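# Press a sprayer head onto a standing bottle

## Task

Fit the sprayer head on the bottle and press it fully down over the neck, since the fit is tight, with the bottle still upright at the end; it only counts if the head stays seated without the robot holding it.

## Robot and tools

Robot: two FANUC CRX arms, left_arm and right_arm, each with a Robotiq 140 mm two-finger gripper and a wrist camera. Bases in the scene frame: left_arm at (+0.037, +0.434, 0), quat_wxyz (+1.000, 0, 0, +0.011); right_arm at (-0.048, -0.401, 0), quat_wxyz (+0.997, 0, 0, +0.074). Scene frame: origin on the table top midway between the arms, +z up, +x out over the table, left_arm on the +y side. The names left and right are labels only, not image sides.

Gripper axes: fingers point along the gripper's +z and close along its y. end_effector_position is the point between the pads when shut; closed fingertips stick out about 33 mm past it (9 mm when fully open), and closing pushes the tips about 24 mm further out, so keep clearance above surfaces.

The 20-number row: one flat list for both arms. Numbers 1-10 are left_arm: x, y, z (metres, scene frame, an absolute target for the gripper point), qw, qx, qy, qz (absolute target orientation, w first, scene frame), then gripper position, force_limit, speed. Numbers 11-20 repeat this for right_arm. The last three per arm run -1 to 1. position: +1 fully open (140 mm), about -0.8 pads touch, -1 closes until blocked. force_limit: about 14 N at -1, 60 N at 0, 107 N at +1. speed: about 30 mm/s at -1, 140 at 0, 250 at +1. Always send both arms' numbers; to keep an arm still, resend its last reported pose and its same gripper triple (a 0 is a real command). To keep an orientation, keep sending the same quaternion rather than the drifted reported one.

execute_actions(actions): a list of actions; each action is up to 15 rows, one row per 1/30 s step, and a short action repeats its last row to fill 15 steps. An empty list just reports state and images. Targets more than 0.6 m from the gripper's current position along any of its axes get the action refused; if the first action fails or any action is malformed, nothing runs. Each step the commanded pose is clipped to 70 mm and 16 degrees from the measured pose, so long reaches need several actions.

move(target, speed, stop_force, blocking): target is one 20-number row of absolute poses; both grippers travel straight lines ending together, 0.5 to 10 s. speed is m/s, 0.002-0.5 (default 0.25), turning capped at twice that in rad/s. stop_force (20-80 N, one value for both arms) ends an arm's path when it senses that much extra push along its direction of travel; the arm backs off two steps and holds. Use it only with slow moves, not when the gripper rotates in the move, and omit it when lifting off something being pressed. blocking=false returns after 0.5 s; then use wait or stop before further commands. Moves do not avoid obstacles or the other arm.

wait(seconds 0-10) lets time pass holding commands. stop brakes a running move. zoom_image(camera, region [x0,y0,x1,y1], max 504x504) magnifies a camera image; cameras are cam_head_left, cam_head_right, cam_high, cam_low, cam_left_wrist, cam_right_wrist, all 504x504. show_instructions shows reference pages; read_manual gives licence texts. finished_scene(scene) ends the scene irreversibly and reports success.

Results: a state line per arm with position and wxyz quaternion (printed position may be off at long reach), Hand target lines, gripper position_measured in counts (3 open, 230 pads met), object_status (0 moving, 1 blocked opening, 2 blocked closing = grasped, 3 reached target or pads met). Confirm a grip by status 2. To squeeze harder while holding, raise force_limit and nudge position, e.g. -1 to -0.98. Moves add a move: line (done, off_target, moving, held, contact, fault) and limits (paced = pose clipped; held = steps blocked). 'pose unreachable' means the clearance check altered that arm's command. HELD in step readings marks blocked steps.

Cautions: arms are stiff, so targets even slightly past a firm contact can cause a fault stop (150 N external force or joint torque over load limits: 140 N m for the big joints, 35.2 N m for the wrist ones), freezing the arm 10 s. For the tight press, descend slowly with stop_force or small offsets. Don't let the arms collide, don't knock or drop anything off the table, don't tip the bottle, and release the sprayer once seated so it stays on by itself. Loose objects can get bumped occasionally. Holding loads heats motors; heed MOTOR HOT warnings. The robot runs while you think, so be concise.

Each tool is called after "Call:" as name(argument=value, ...), one argument or row to a line, values as JSON.

Reference images:

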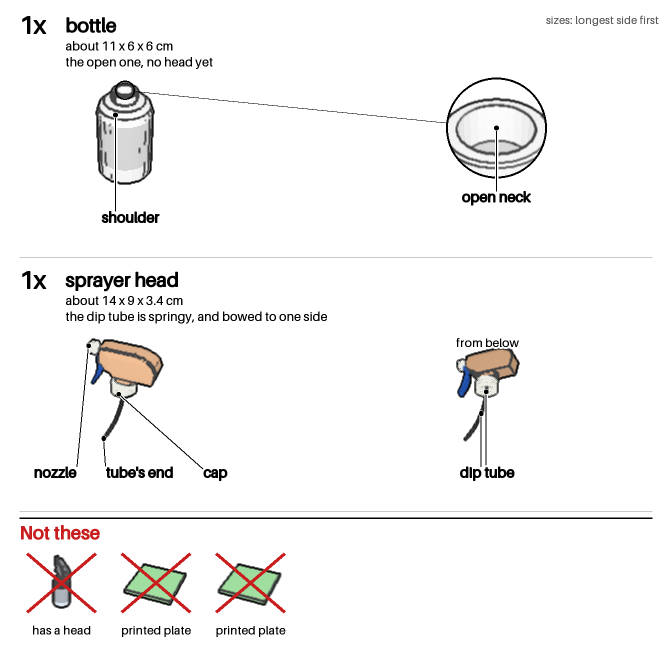

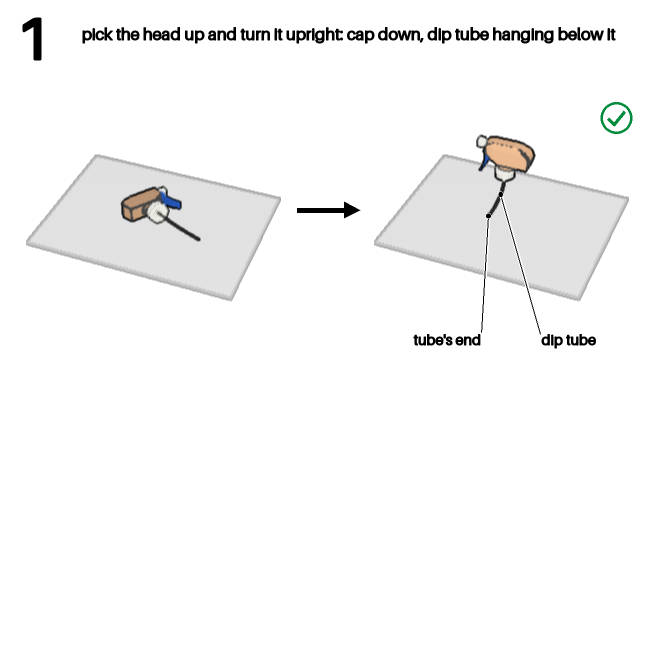

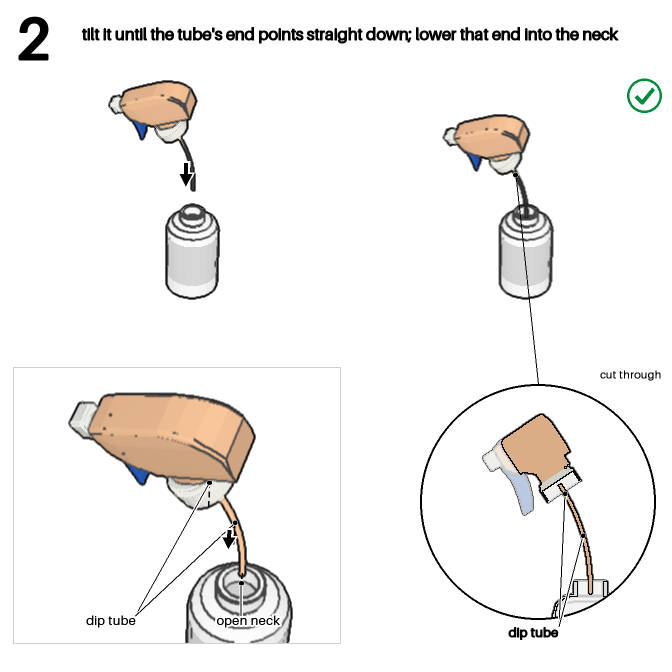

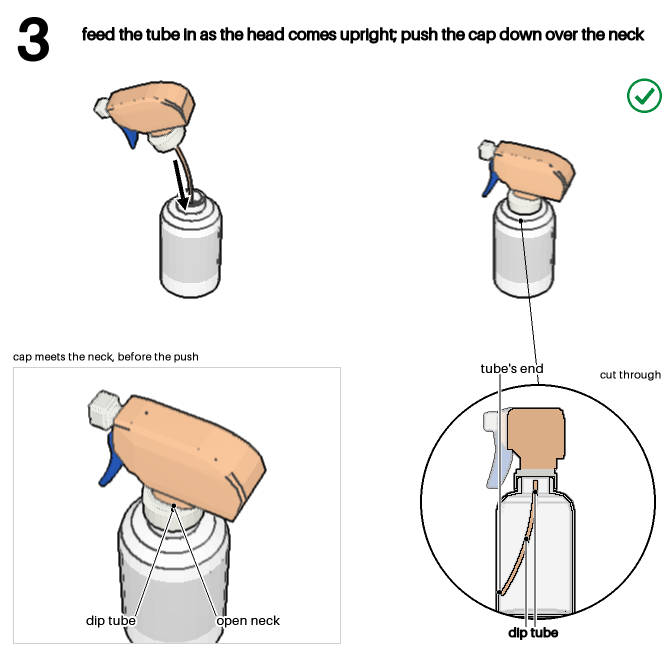

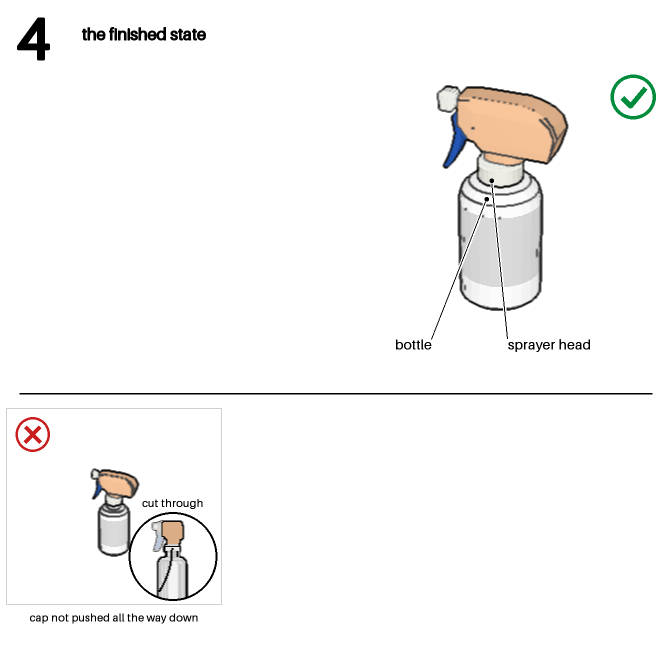

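## Session

Call:
execute_actions(
  actions=[],
)

Scene clock: 0.00 s.
left_arm: end_effector_position=(+0.8350, -0.1262, +0.3464) position_measured=3 object_status=3 end_effector_quat_wxyz=(+0.256, +0.591, -0.527, +0.554) | right_arm: end_effector_position=(+0.3386, -0.2909, +0.2004) position_measured=3 object_status=3 end_effector_quat_wxyz=(-0.145, +0.967, +0.054, +0.202)
Joint positions: left_arm=[-0.391  0.685  0.247  1.655 -0.762 -0.665] | right_arm=[ 0.398 -0.543 -0.574 -0.075 -1.043  1.158]
Joint velocities: left_arm=[ 0.     0.001  0.     0.001 -0.     0.   ] | right_arm=[ 0.    -0.    -0.    -0.     0.    -0.001]
Hand target (left_arm): +0.835, -0.126, +0.346; +0.256, +0.591, -0.527, +0.554
Hand target (right_arm): +0.339, -0.291, +0.200; -0.145, +0.967, +0.054, +0.202

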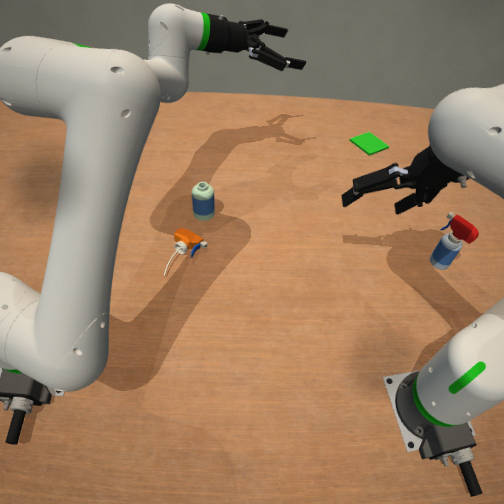

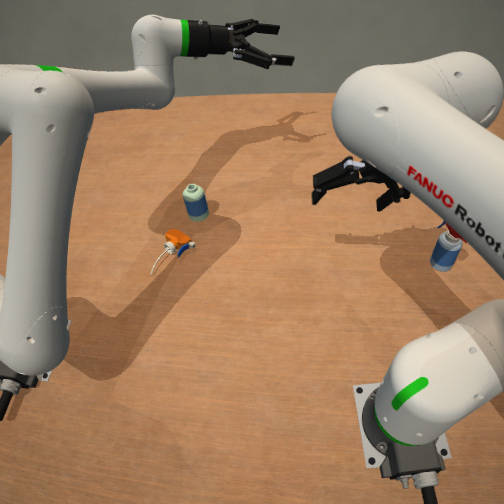

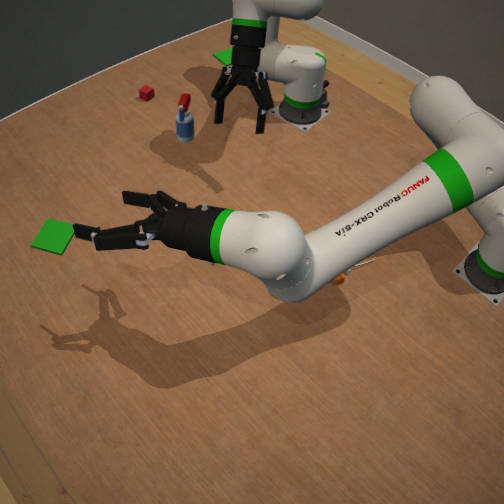

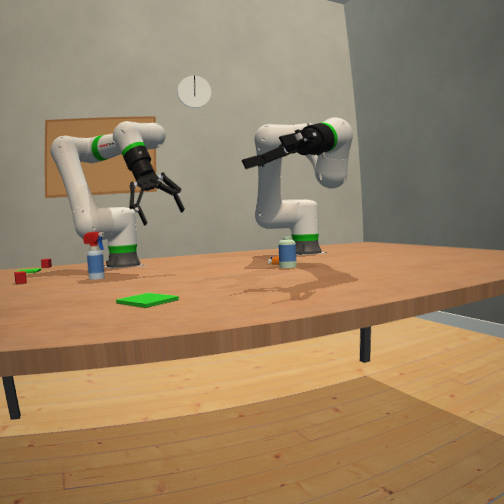

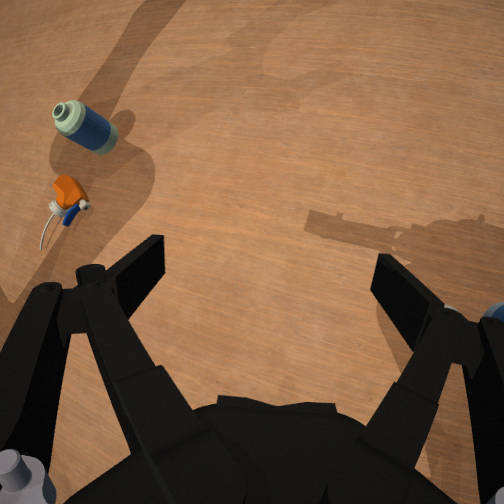

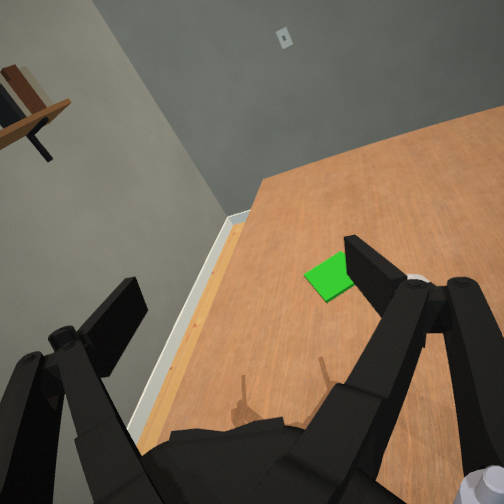

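Call:
move(
  target=[0.42,0.17,0.35,0,1,0,0,1,0,0, 0.3386,-0.2909,0.2004,-0.145,0.967,0.054,0.202,1,0,0],
  speed=0.3,
)

Scene clock: 8.87 s.
left_arm: end_effector_position=(+0.4205, +0.1696, +0.3486) position_measured=3 object_status=3 end_effector_quat_wxyz=(+0.001, +1.000, -0.001, +0.001) | right_arm: end_effector_position=(+0.3386, -0.2909, +0.2004) position_measured=3 object_status=3 end_effector_quat_wxyz=(-0.145, +0.967, +0.054, +0.202)
Joint positions: left_arm=[-0.341  0.074  0.336  0.001 -1.829  1.889] | right_arm=[ 0.398 -0.544 -0.575 -0.074 -1.042  1.158]
Joint velocities: left_arm=[-0.001 -0.    -0.     0.002  0.     0.001] | right_arm=[ 0.001 -0.    -0.     0.001 -0.     0.001]
Hand target (left_arm): +0.421, +0.170, +0.349; +0.001, +1.000, -0.001, +0.001
Hand target (right_arm): +0.339, -0.291, +0.200; -0.145, +0.967, +0.054, +0.202
Off the commanded pose (left_arm): 0.002 m, 0 deg.
Off the commanded pose (right_arm): 0.000 m, 0 deg.
move: done

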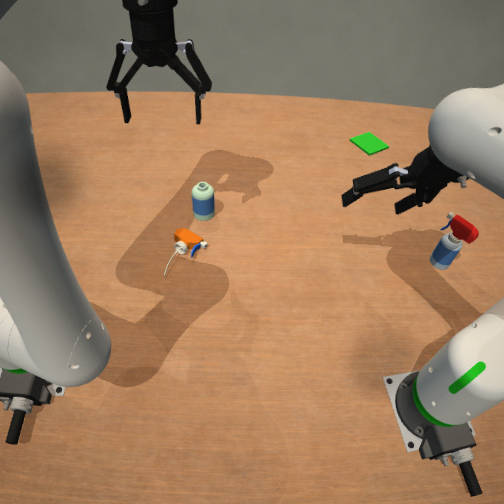

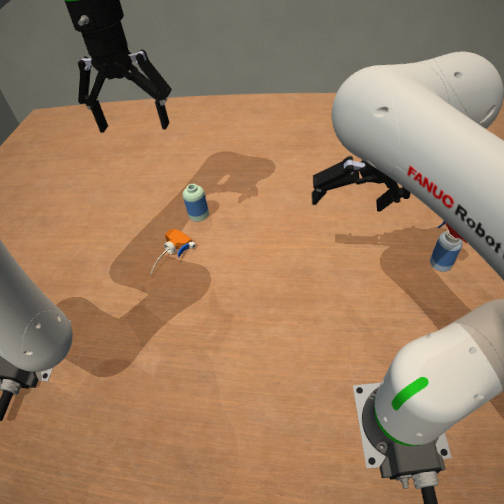

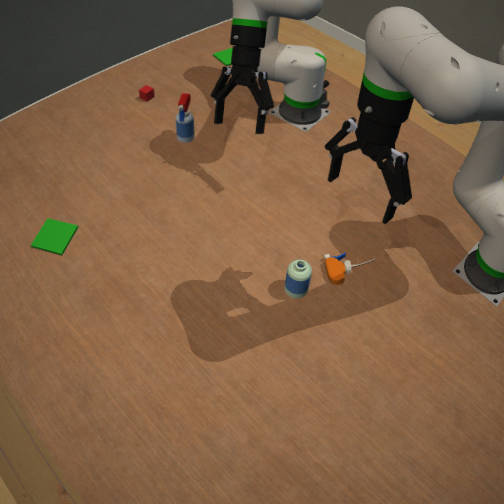

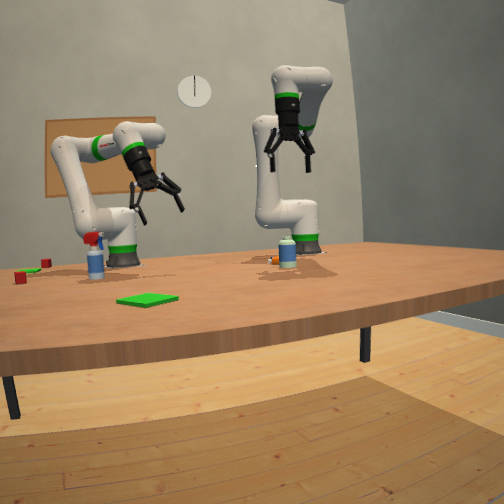

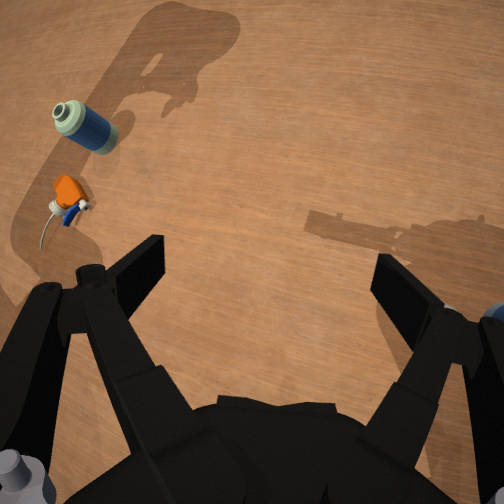

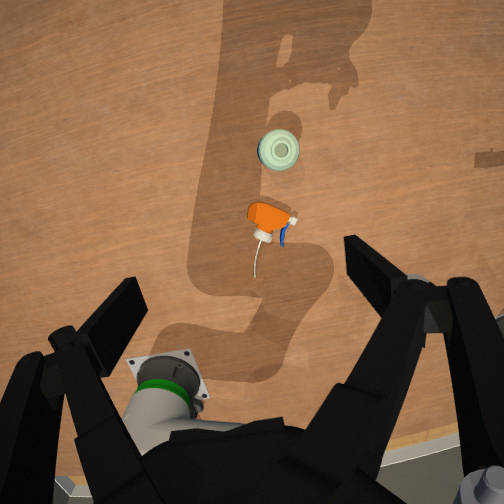

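Call:
move(
  target=[0.37,0.15,0.14,0,1,0,0,1,0,0, 0.3386,-0.2909,0.2004,-0.145,0.967,0.054,0.202,1,0,0],
  speed=0.3,
)

Call:
zoom_image(
  camera="cam_head_left",
  region=[100,130,300,300],
)

Scene clock: 18.57 s.
left_arm: end_effector_position=(+0.3708, +0.1495, +0.1399) position_measured=3 object_status=3 end_effector_quat_wxyz=(+0.000, +1.000, -0.000, -0.000) | right_arm: end_effector_position=(+0.3386, -0.2909, +0.2004) position_measured=3 object_status=3 end_effector_quat_wxyz=(-0.145, +0.967, +0.054, +0.202)
Joint positions: left_arm=[-0.425 -0.    -0.232  0.001 -1.339  1.973] | right_arm=[ 0.398 -0.544 -0.575 -0.074 -1.042  1.158]
Joint velocities: left_arm=[ 0.001  0.    -0.001 -0.    -0.     0.001] | right_arm=[ 0.     0.001 -0.    -0.001 -0.001 -0.   ]
Hand target (left_arm): +0.371, +0.150, +0.140; +0.000, +1.000, -0.000, -0.000
Hand target (right_arm): +0.339, -0.291, +0.200; -0.145, +0.967, +0.054, +0.202
Off the commanded pose (left_arm): 0.001 m, 0 deg.
Off the commanded pose (right_arm): 0.000 m, 0 deg.
move: done

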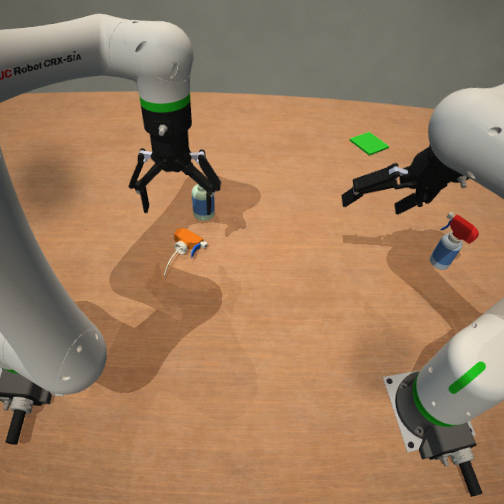

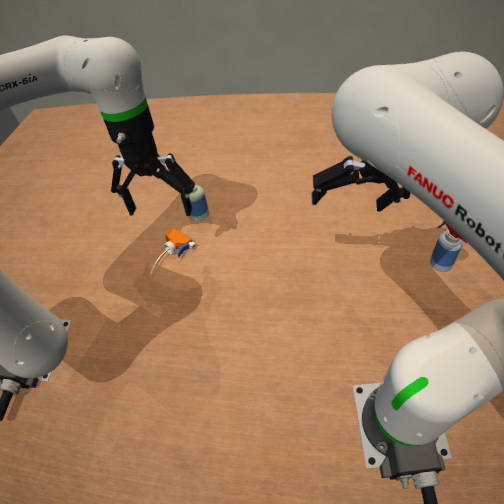

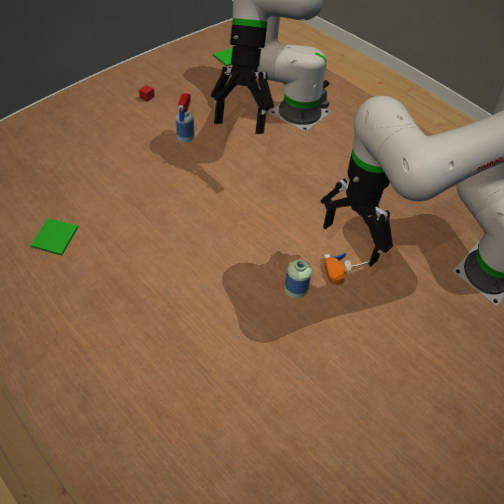

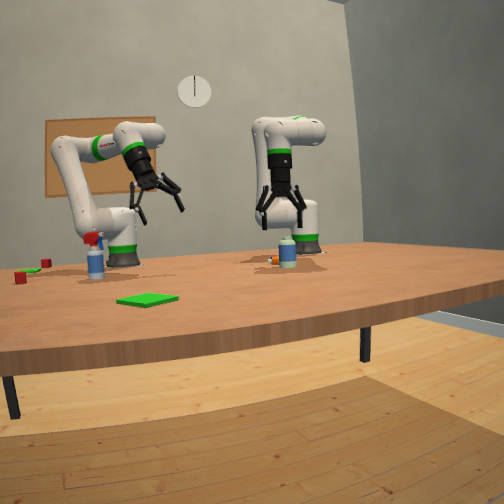

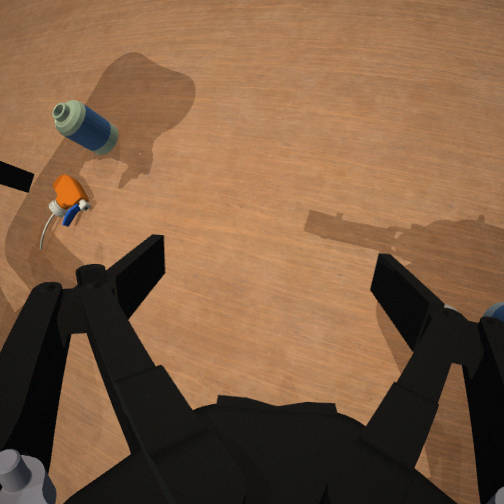

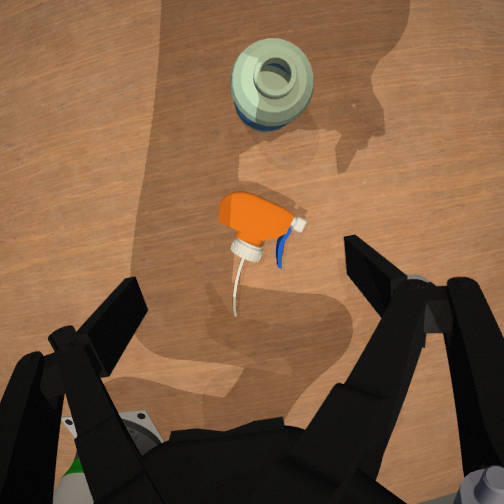

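Region (100, 130, 300, 300) of cam_head_left's 504x504 image, scaled by 2.520, with more detail than that image has; it fills the top 428 rows of this view, and the rest is white.

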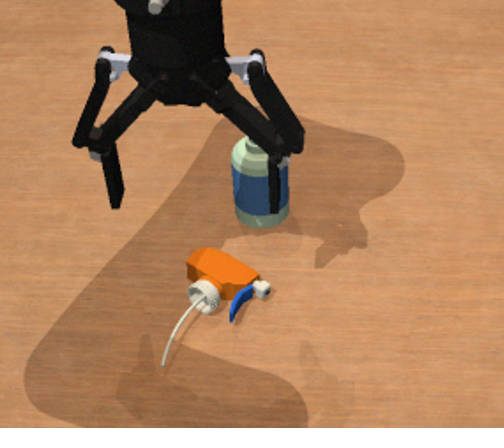

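Call:
move(
  target=[0.37,0.147,0.10,0,0.972,-0.233,0,1,0,0, 0.3386,-0.2909,0.2004,-0.145,0.967,0.054,0.202,1,0,0],
  speed=0.2,
)

Call:
move(
  target=[0.37,0.147,0.028,0,0.972,-0.233,0,1,0,0, 0.3386,-0.2909,0.2004,-0.145,0.967,0.054,0.202,1,0,0],
  speed=0.1,
)

Scene clock: 28.83 s.
left_arm: end_effector_position=(+0.3701, +0.1469, +0.1000) position_measured=3 object_status=3 end_effector_quat_wxyz=(+0.000, +0.972, -0.233, -0.000) | right_arm: end_effector_position=(+0.3386, -0.2909, +0.2004) position_measured=3 object_status=3 end_effector_quat_wxyz=(-0.145, +0.967, +0.054, +0.202)
Joint positions: left_arm=[-0.432  0.031 -0.297  0.    -1.243  1.511] | right_arm=[ 0.398 -0.544 -0.575 -0.074 -1.042  1.158]
Joint velocities: left_arm=[-0.    -0.    -0.     0.001  0.     0.001] | right_arm=[ 0.001 -0.     0.     0.001  0.001 -0.   ]
Hand target (left_arm): +0.370, +0.147, +0.100; +0.000, +0.972, -0.233, -0.000
Hand target (right_arm): +0.339, -0.291, +0.200; -0.145, +0.967, +0.054, +0.202
Off the commanded pose (left_arm): 0.000 m, 0 deg.
Off the commanded pose (right_arm): 0.000 m, 0 deg.
move: done

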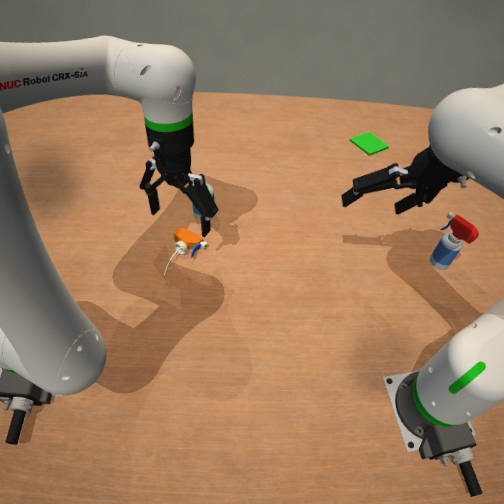

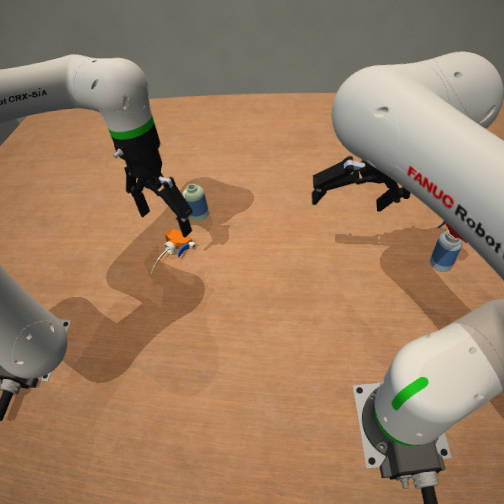

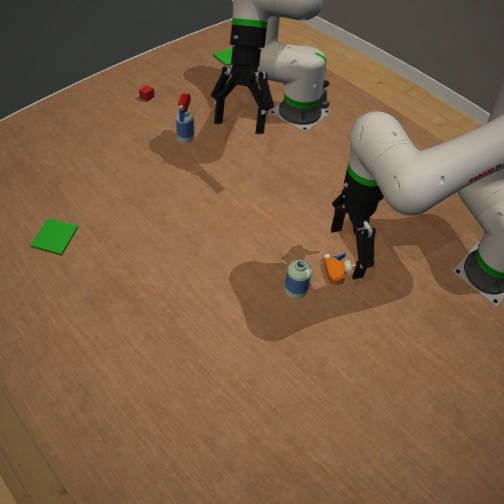

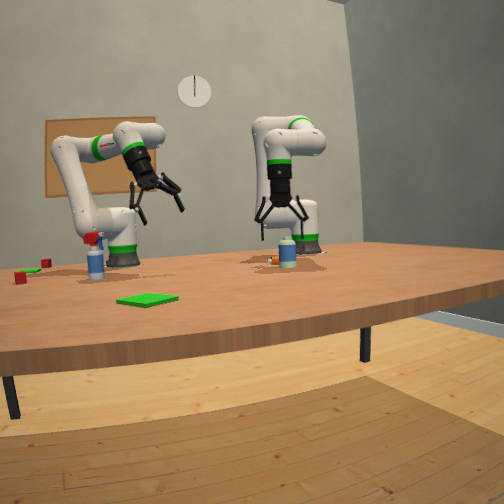

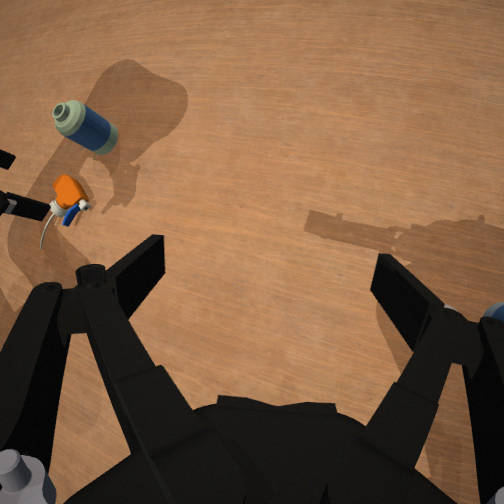

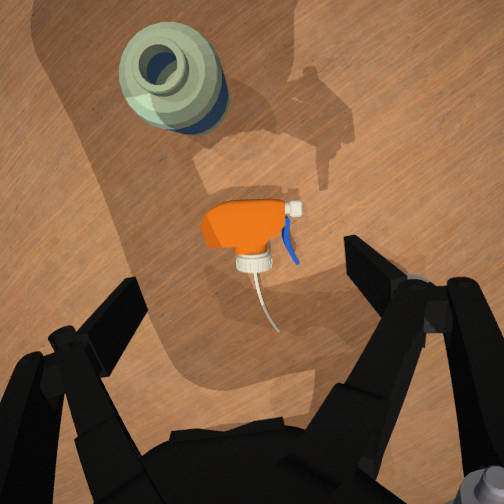

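Scene clock: 29.87 s.
left_arm: end_effector_position=(+0.3703, +0.1469, +0.0280) position_measured=3 object_status=3 end_effector_quat_wxyz=(-0.000, +0.972, -0.233, +0.000) | right_arm: end_effector_position=(+0.3386, -0.2909, +0.2004) position_measured=3 object_status=3 end_effector_quat_wxyz=(-0.145, +0.967, +0.054, +0.202)
Joint positions: left_arm=[-0.432  0.107 -0.399 -0.    -1.065  1.51 ] | right_arm=[ 0.398 -0.544 -0.575 -0.074 -1.042  1.158]
Joint velocities: left_arm=[-0.001  0.    -0.    -0.001  0.    -0.   ] | right_arm=[ 0.     0.     0.    -0.001  0.    -0.001]
Hand target (left_arm): +0.370, +0.147, +0.028; +0.000, +0.972, -0.233, -0.000
Hand target (right_arm): +0.339, -0.291, +0.200; -0.145, +0.967, +0.054, +0.202
Off the commanded pose (left_arm): 0.000 m, 0 deg.
Off the commanded pose (right_arm): 0.000 m, 0 deg.
move: done

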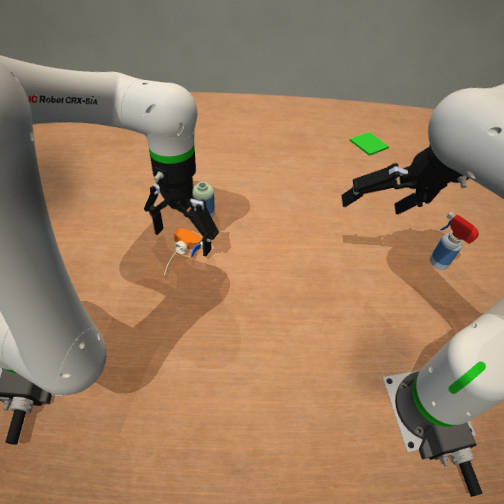

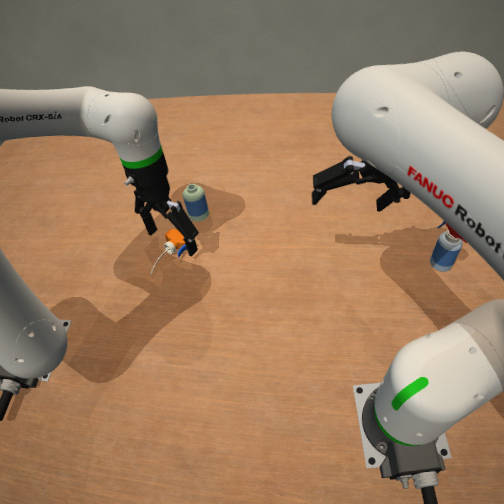

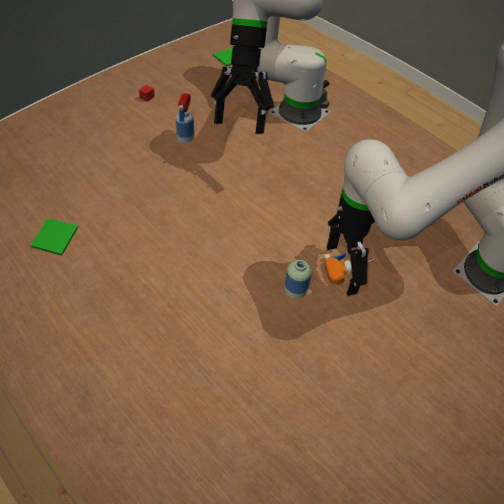

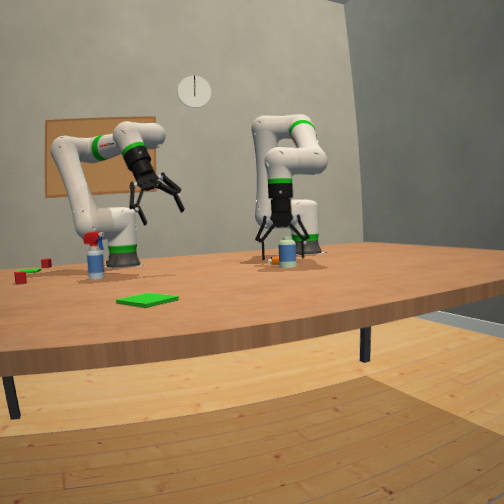

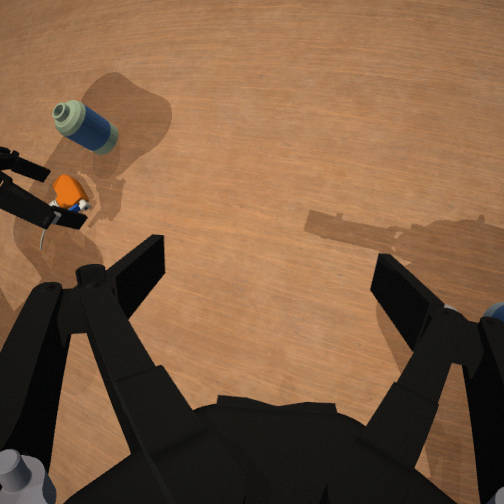

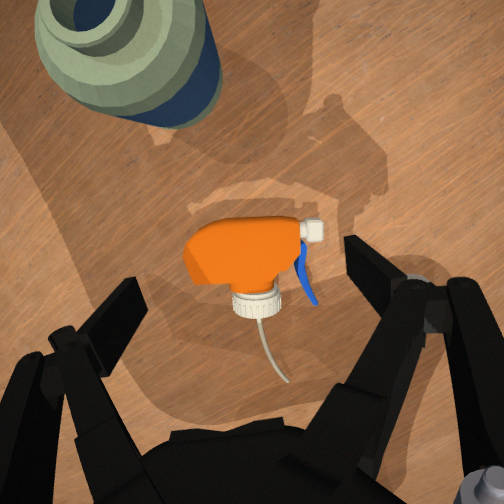

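Call:
move(
  target=[0.386,0.130,0.028,0,0.954,-0.301,0,1,0,0, 0.3386,-0.2909,0.2004,-0.145,0.967,0.054,0.202,1,0,0],
  speed=0.08,
)

Scene clock: 37.60 s.
left_arm: end_effector_position=(+0.3860, +0.1300, +0.0281) position_measured=3 object_status=3 end_effector_quat_wxyz=(+0.000, +0.954, -0.301, +0.000) | right_arm: end_effector_position=(+0.3386, -0.2909, +0.2004) position_measured=3 object_status=3 end_effector_quat_wxyz=(-0.145, +0.967, +0.054, +0.202)
Joint positions: left_arm=[-0.453  0.161 -0.336  0.    -1.074  1.391] | right_arm=[ 0.398 -0.544 -0.575 -0.074 -1.042  1.158]
Joint velocities: left_arm=[ 0.001 -0.     0.    -0.001 -0.     0.   ] | right_arm=[ 0.     0.     0.    -0.001 -0.     0.001]
Hand target (left_arm): +0.386, +0.130, +0.028; +0.000, +0.954, -0.301, +0.000
Hand target (right_arm): +0.339, -0.291, +0.200; -0.145, +0.967, +0.054, +0.202
Off the commanded pose (left_arm): 0.000 m, 0 deg.
Off the commanded pose (right_arm): 0.000 m, 0 deg.
move: done

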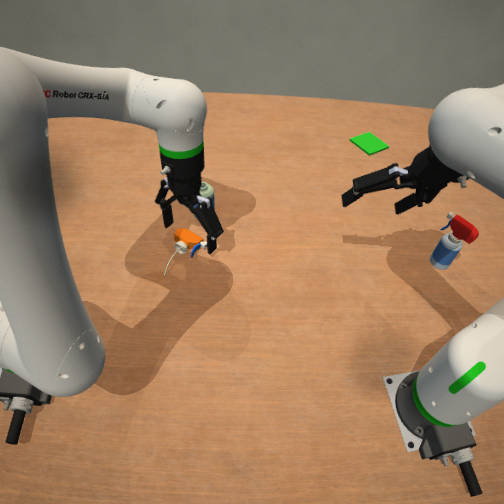

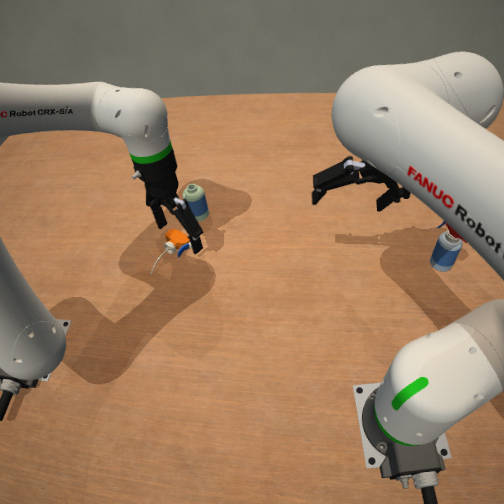

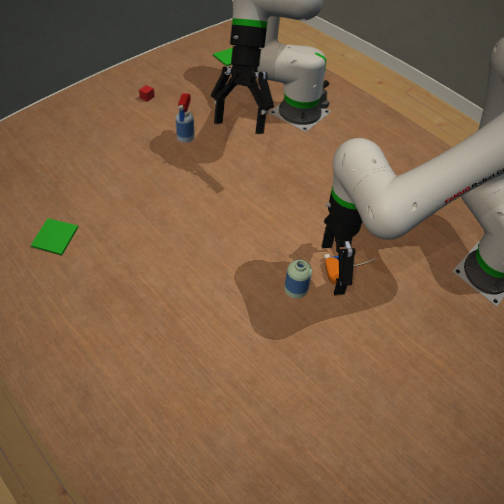

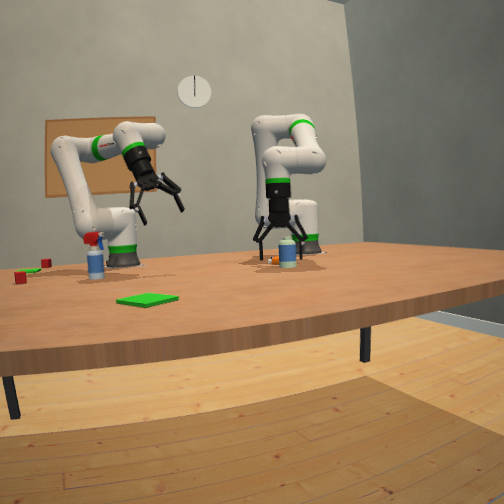

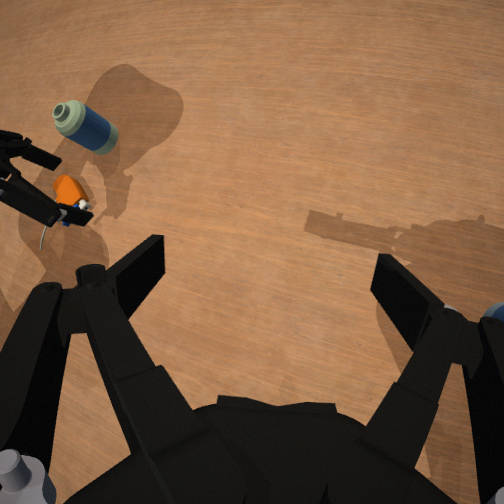

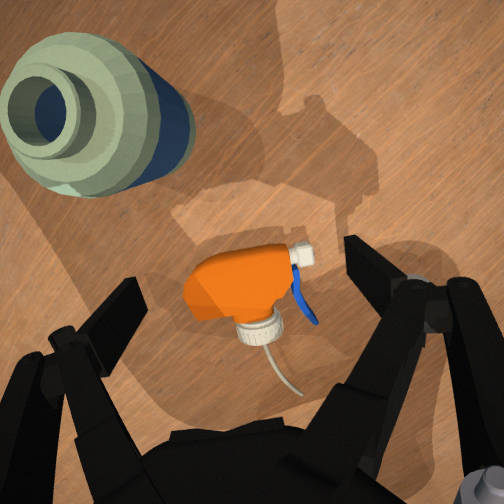

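Good. Close.

Call:
move(
  target=[0.386,0.130,0.028,0,0.954,-0.301,0,-1,0.3,0, 0.3386,-0.2909,0.2004,-0.145,0.967,0.054,0.202,1,0,0],
)

Call:
move(
  target=[0.37,0.14,0.25,0,0.954,-0.301,0,-1,0.3,0, 0.3386,-0.2909,0.2004,-0.145,0.967,0.054,0.202,1,0,0],
  speed=0.2,
)

Scene clock: 41.57 s.
left_arm: end_effector_position=(+0.3860, +0.1300, +0.0281) position_measured=100 object_status=2 end_effector_quat_wxyz=(+0.000, +0.954, -0.301, +0.000) | right_arm: end_effector_position=(+0.3386, -0.2909, +0.2004) position_measured=3 object_status=3 end_effector_quat_wxyz=(-0.145, +0.967, +0.054, +0.202)
Joint positions: left_arm=[-0.453  0.161 -0.336  0.    -1.074  1.391] | right_arm=[ 0.398 -0.544 -0.575 -0.074 -1.042  1.158]
Joint velocities: left_arm=[-0.002  0.    -0.001  0.     0.001 -0.001] | right_arm=[-0.001 -0.     0.     0.    -0.     0.001]
Hand target (left_arm): +0.386, +0.130, +0.028; +0.000, +0.954, -0.301, -0.000
Hand target (right_arm): +0.339, -0.291, +0.200; -0.145, +0.967, +0.054, +0.202
Off the commanded pose (left_arm): 0.000 m, 0 deg.
Off the commanded pose (right_arm): 0.000 m, 0 deg.
move: done

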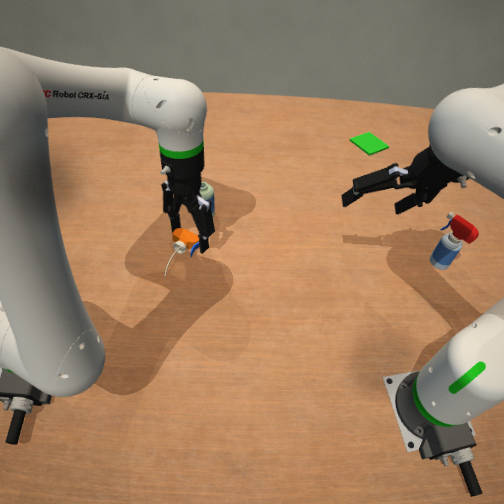

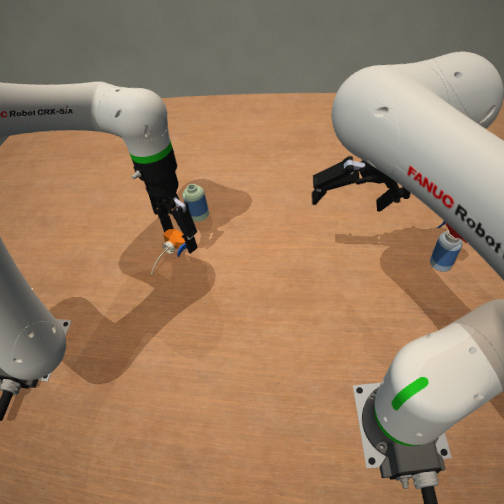

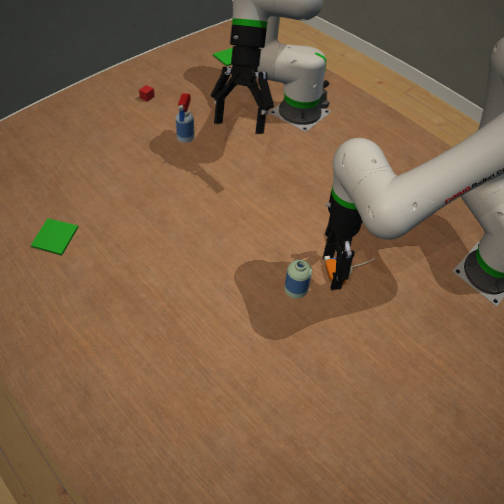

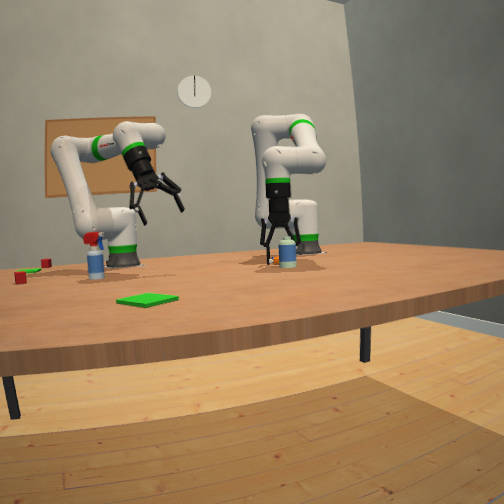

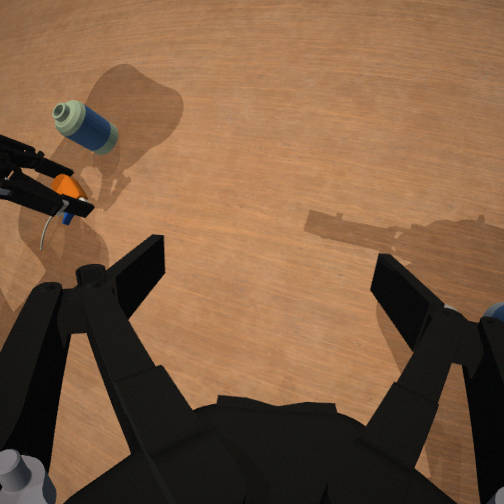

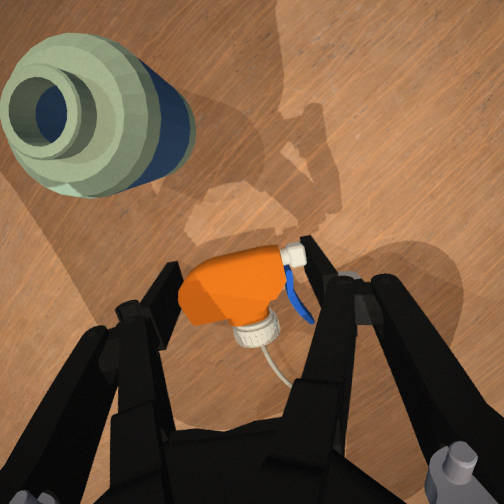

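Scene clock: 43.07 s.
left_arm: end_effector_position=(+0.3692, +0.1404, +0.2500) position_measured=101 object_status=2 end_effector_quat_wxyz=(-0.000, +0.954, -0.301, -0.000) | right_arm: end_effector_position=(+0.3386, -0.2909, +0.2004) position_measured=3 object_status=3 end_effector_quat_wxyz=(-0.145, +0.967, +0.054, +0.202)
Joint positions: left_arm=[-0.447 -0.015  0.012 -0.    -1.598  1.386] | right_arm=[ 0.398 -0.544 -0.575 -0.074 -1.042  1.158]
Joint velocities: left_arm=[-0.002 -0.     0.001 -0.002 -0.     0.001] | right_arm=[-0.    -0.    -0.     0.     0.002 -0.001]
Hand target (left_arm): +0.369, +0.140, +0.250; -0.000, +0.954, -0.301, +0.000
Hand target (right_arm): +0.339, -0.291, +0.200; -0.145, +0.967, +0.054, +0.202
Off the commanded pose (left_arm): 0.001 m, 0 deg.
Off the commanded pose (right_arm): 0.000 m, 0 deg.
move: done

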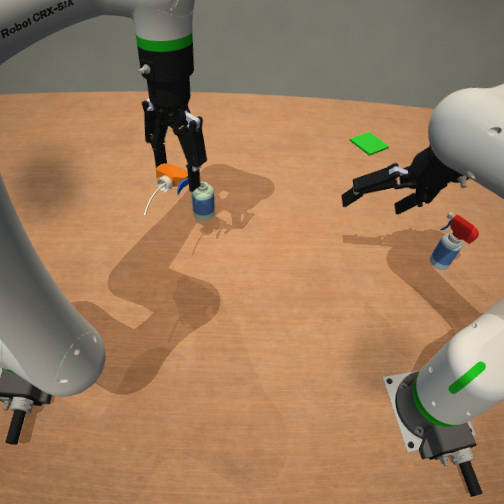

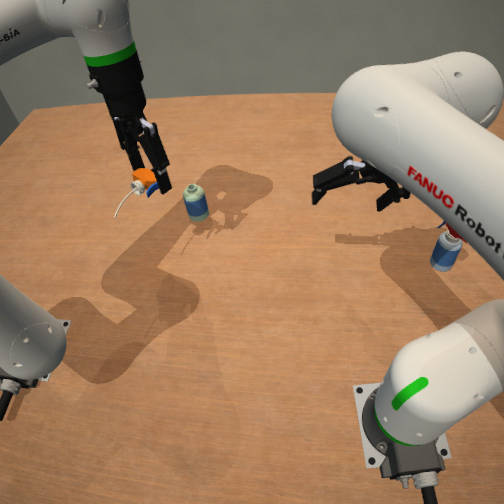

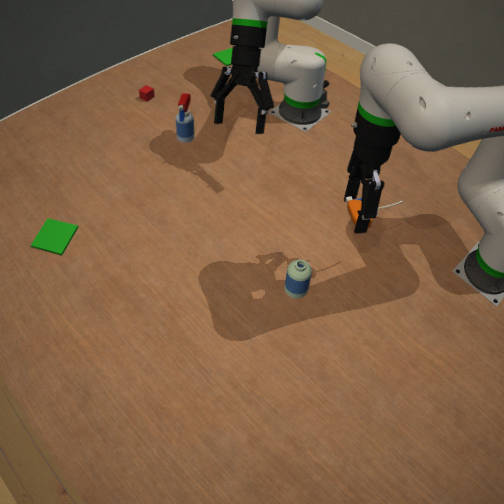

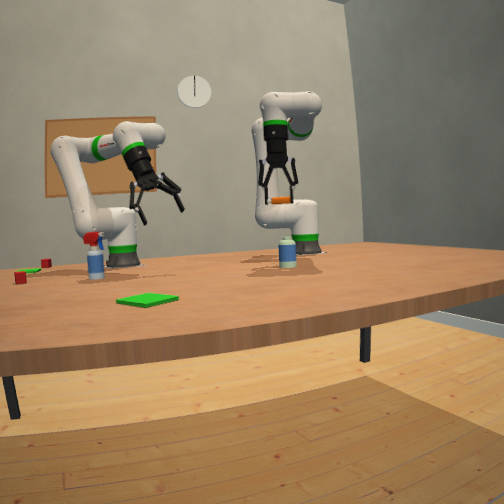

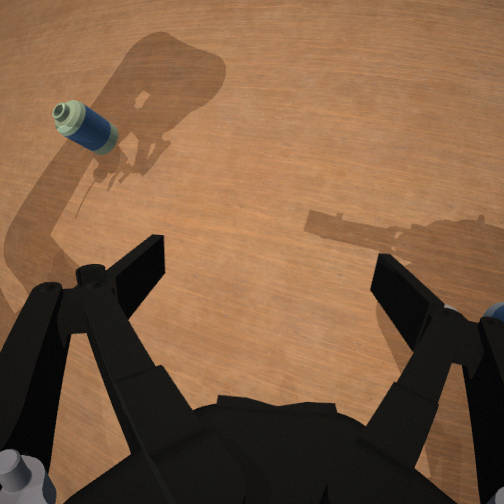

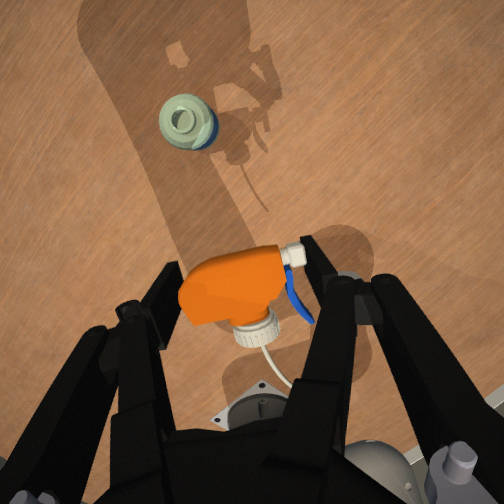

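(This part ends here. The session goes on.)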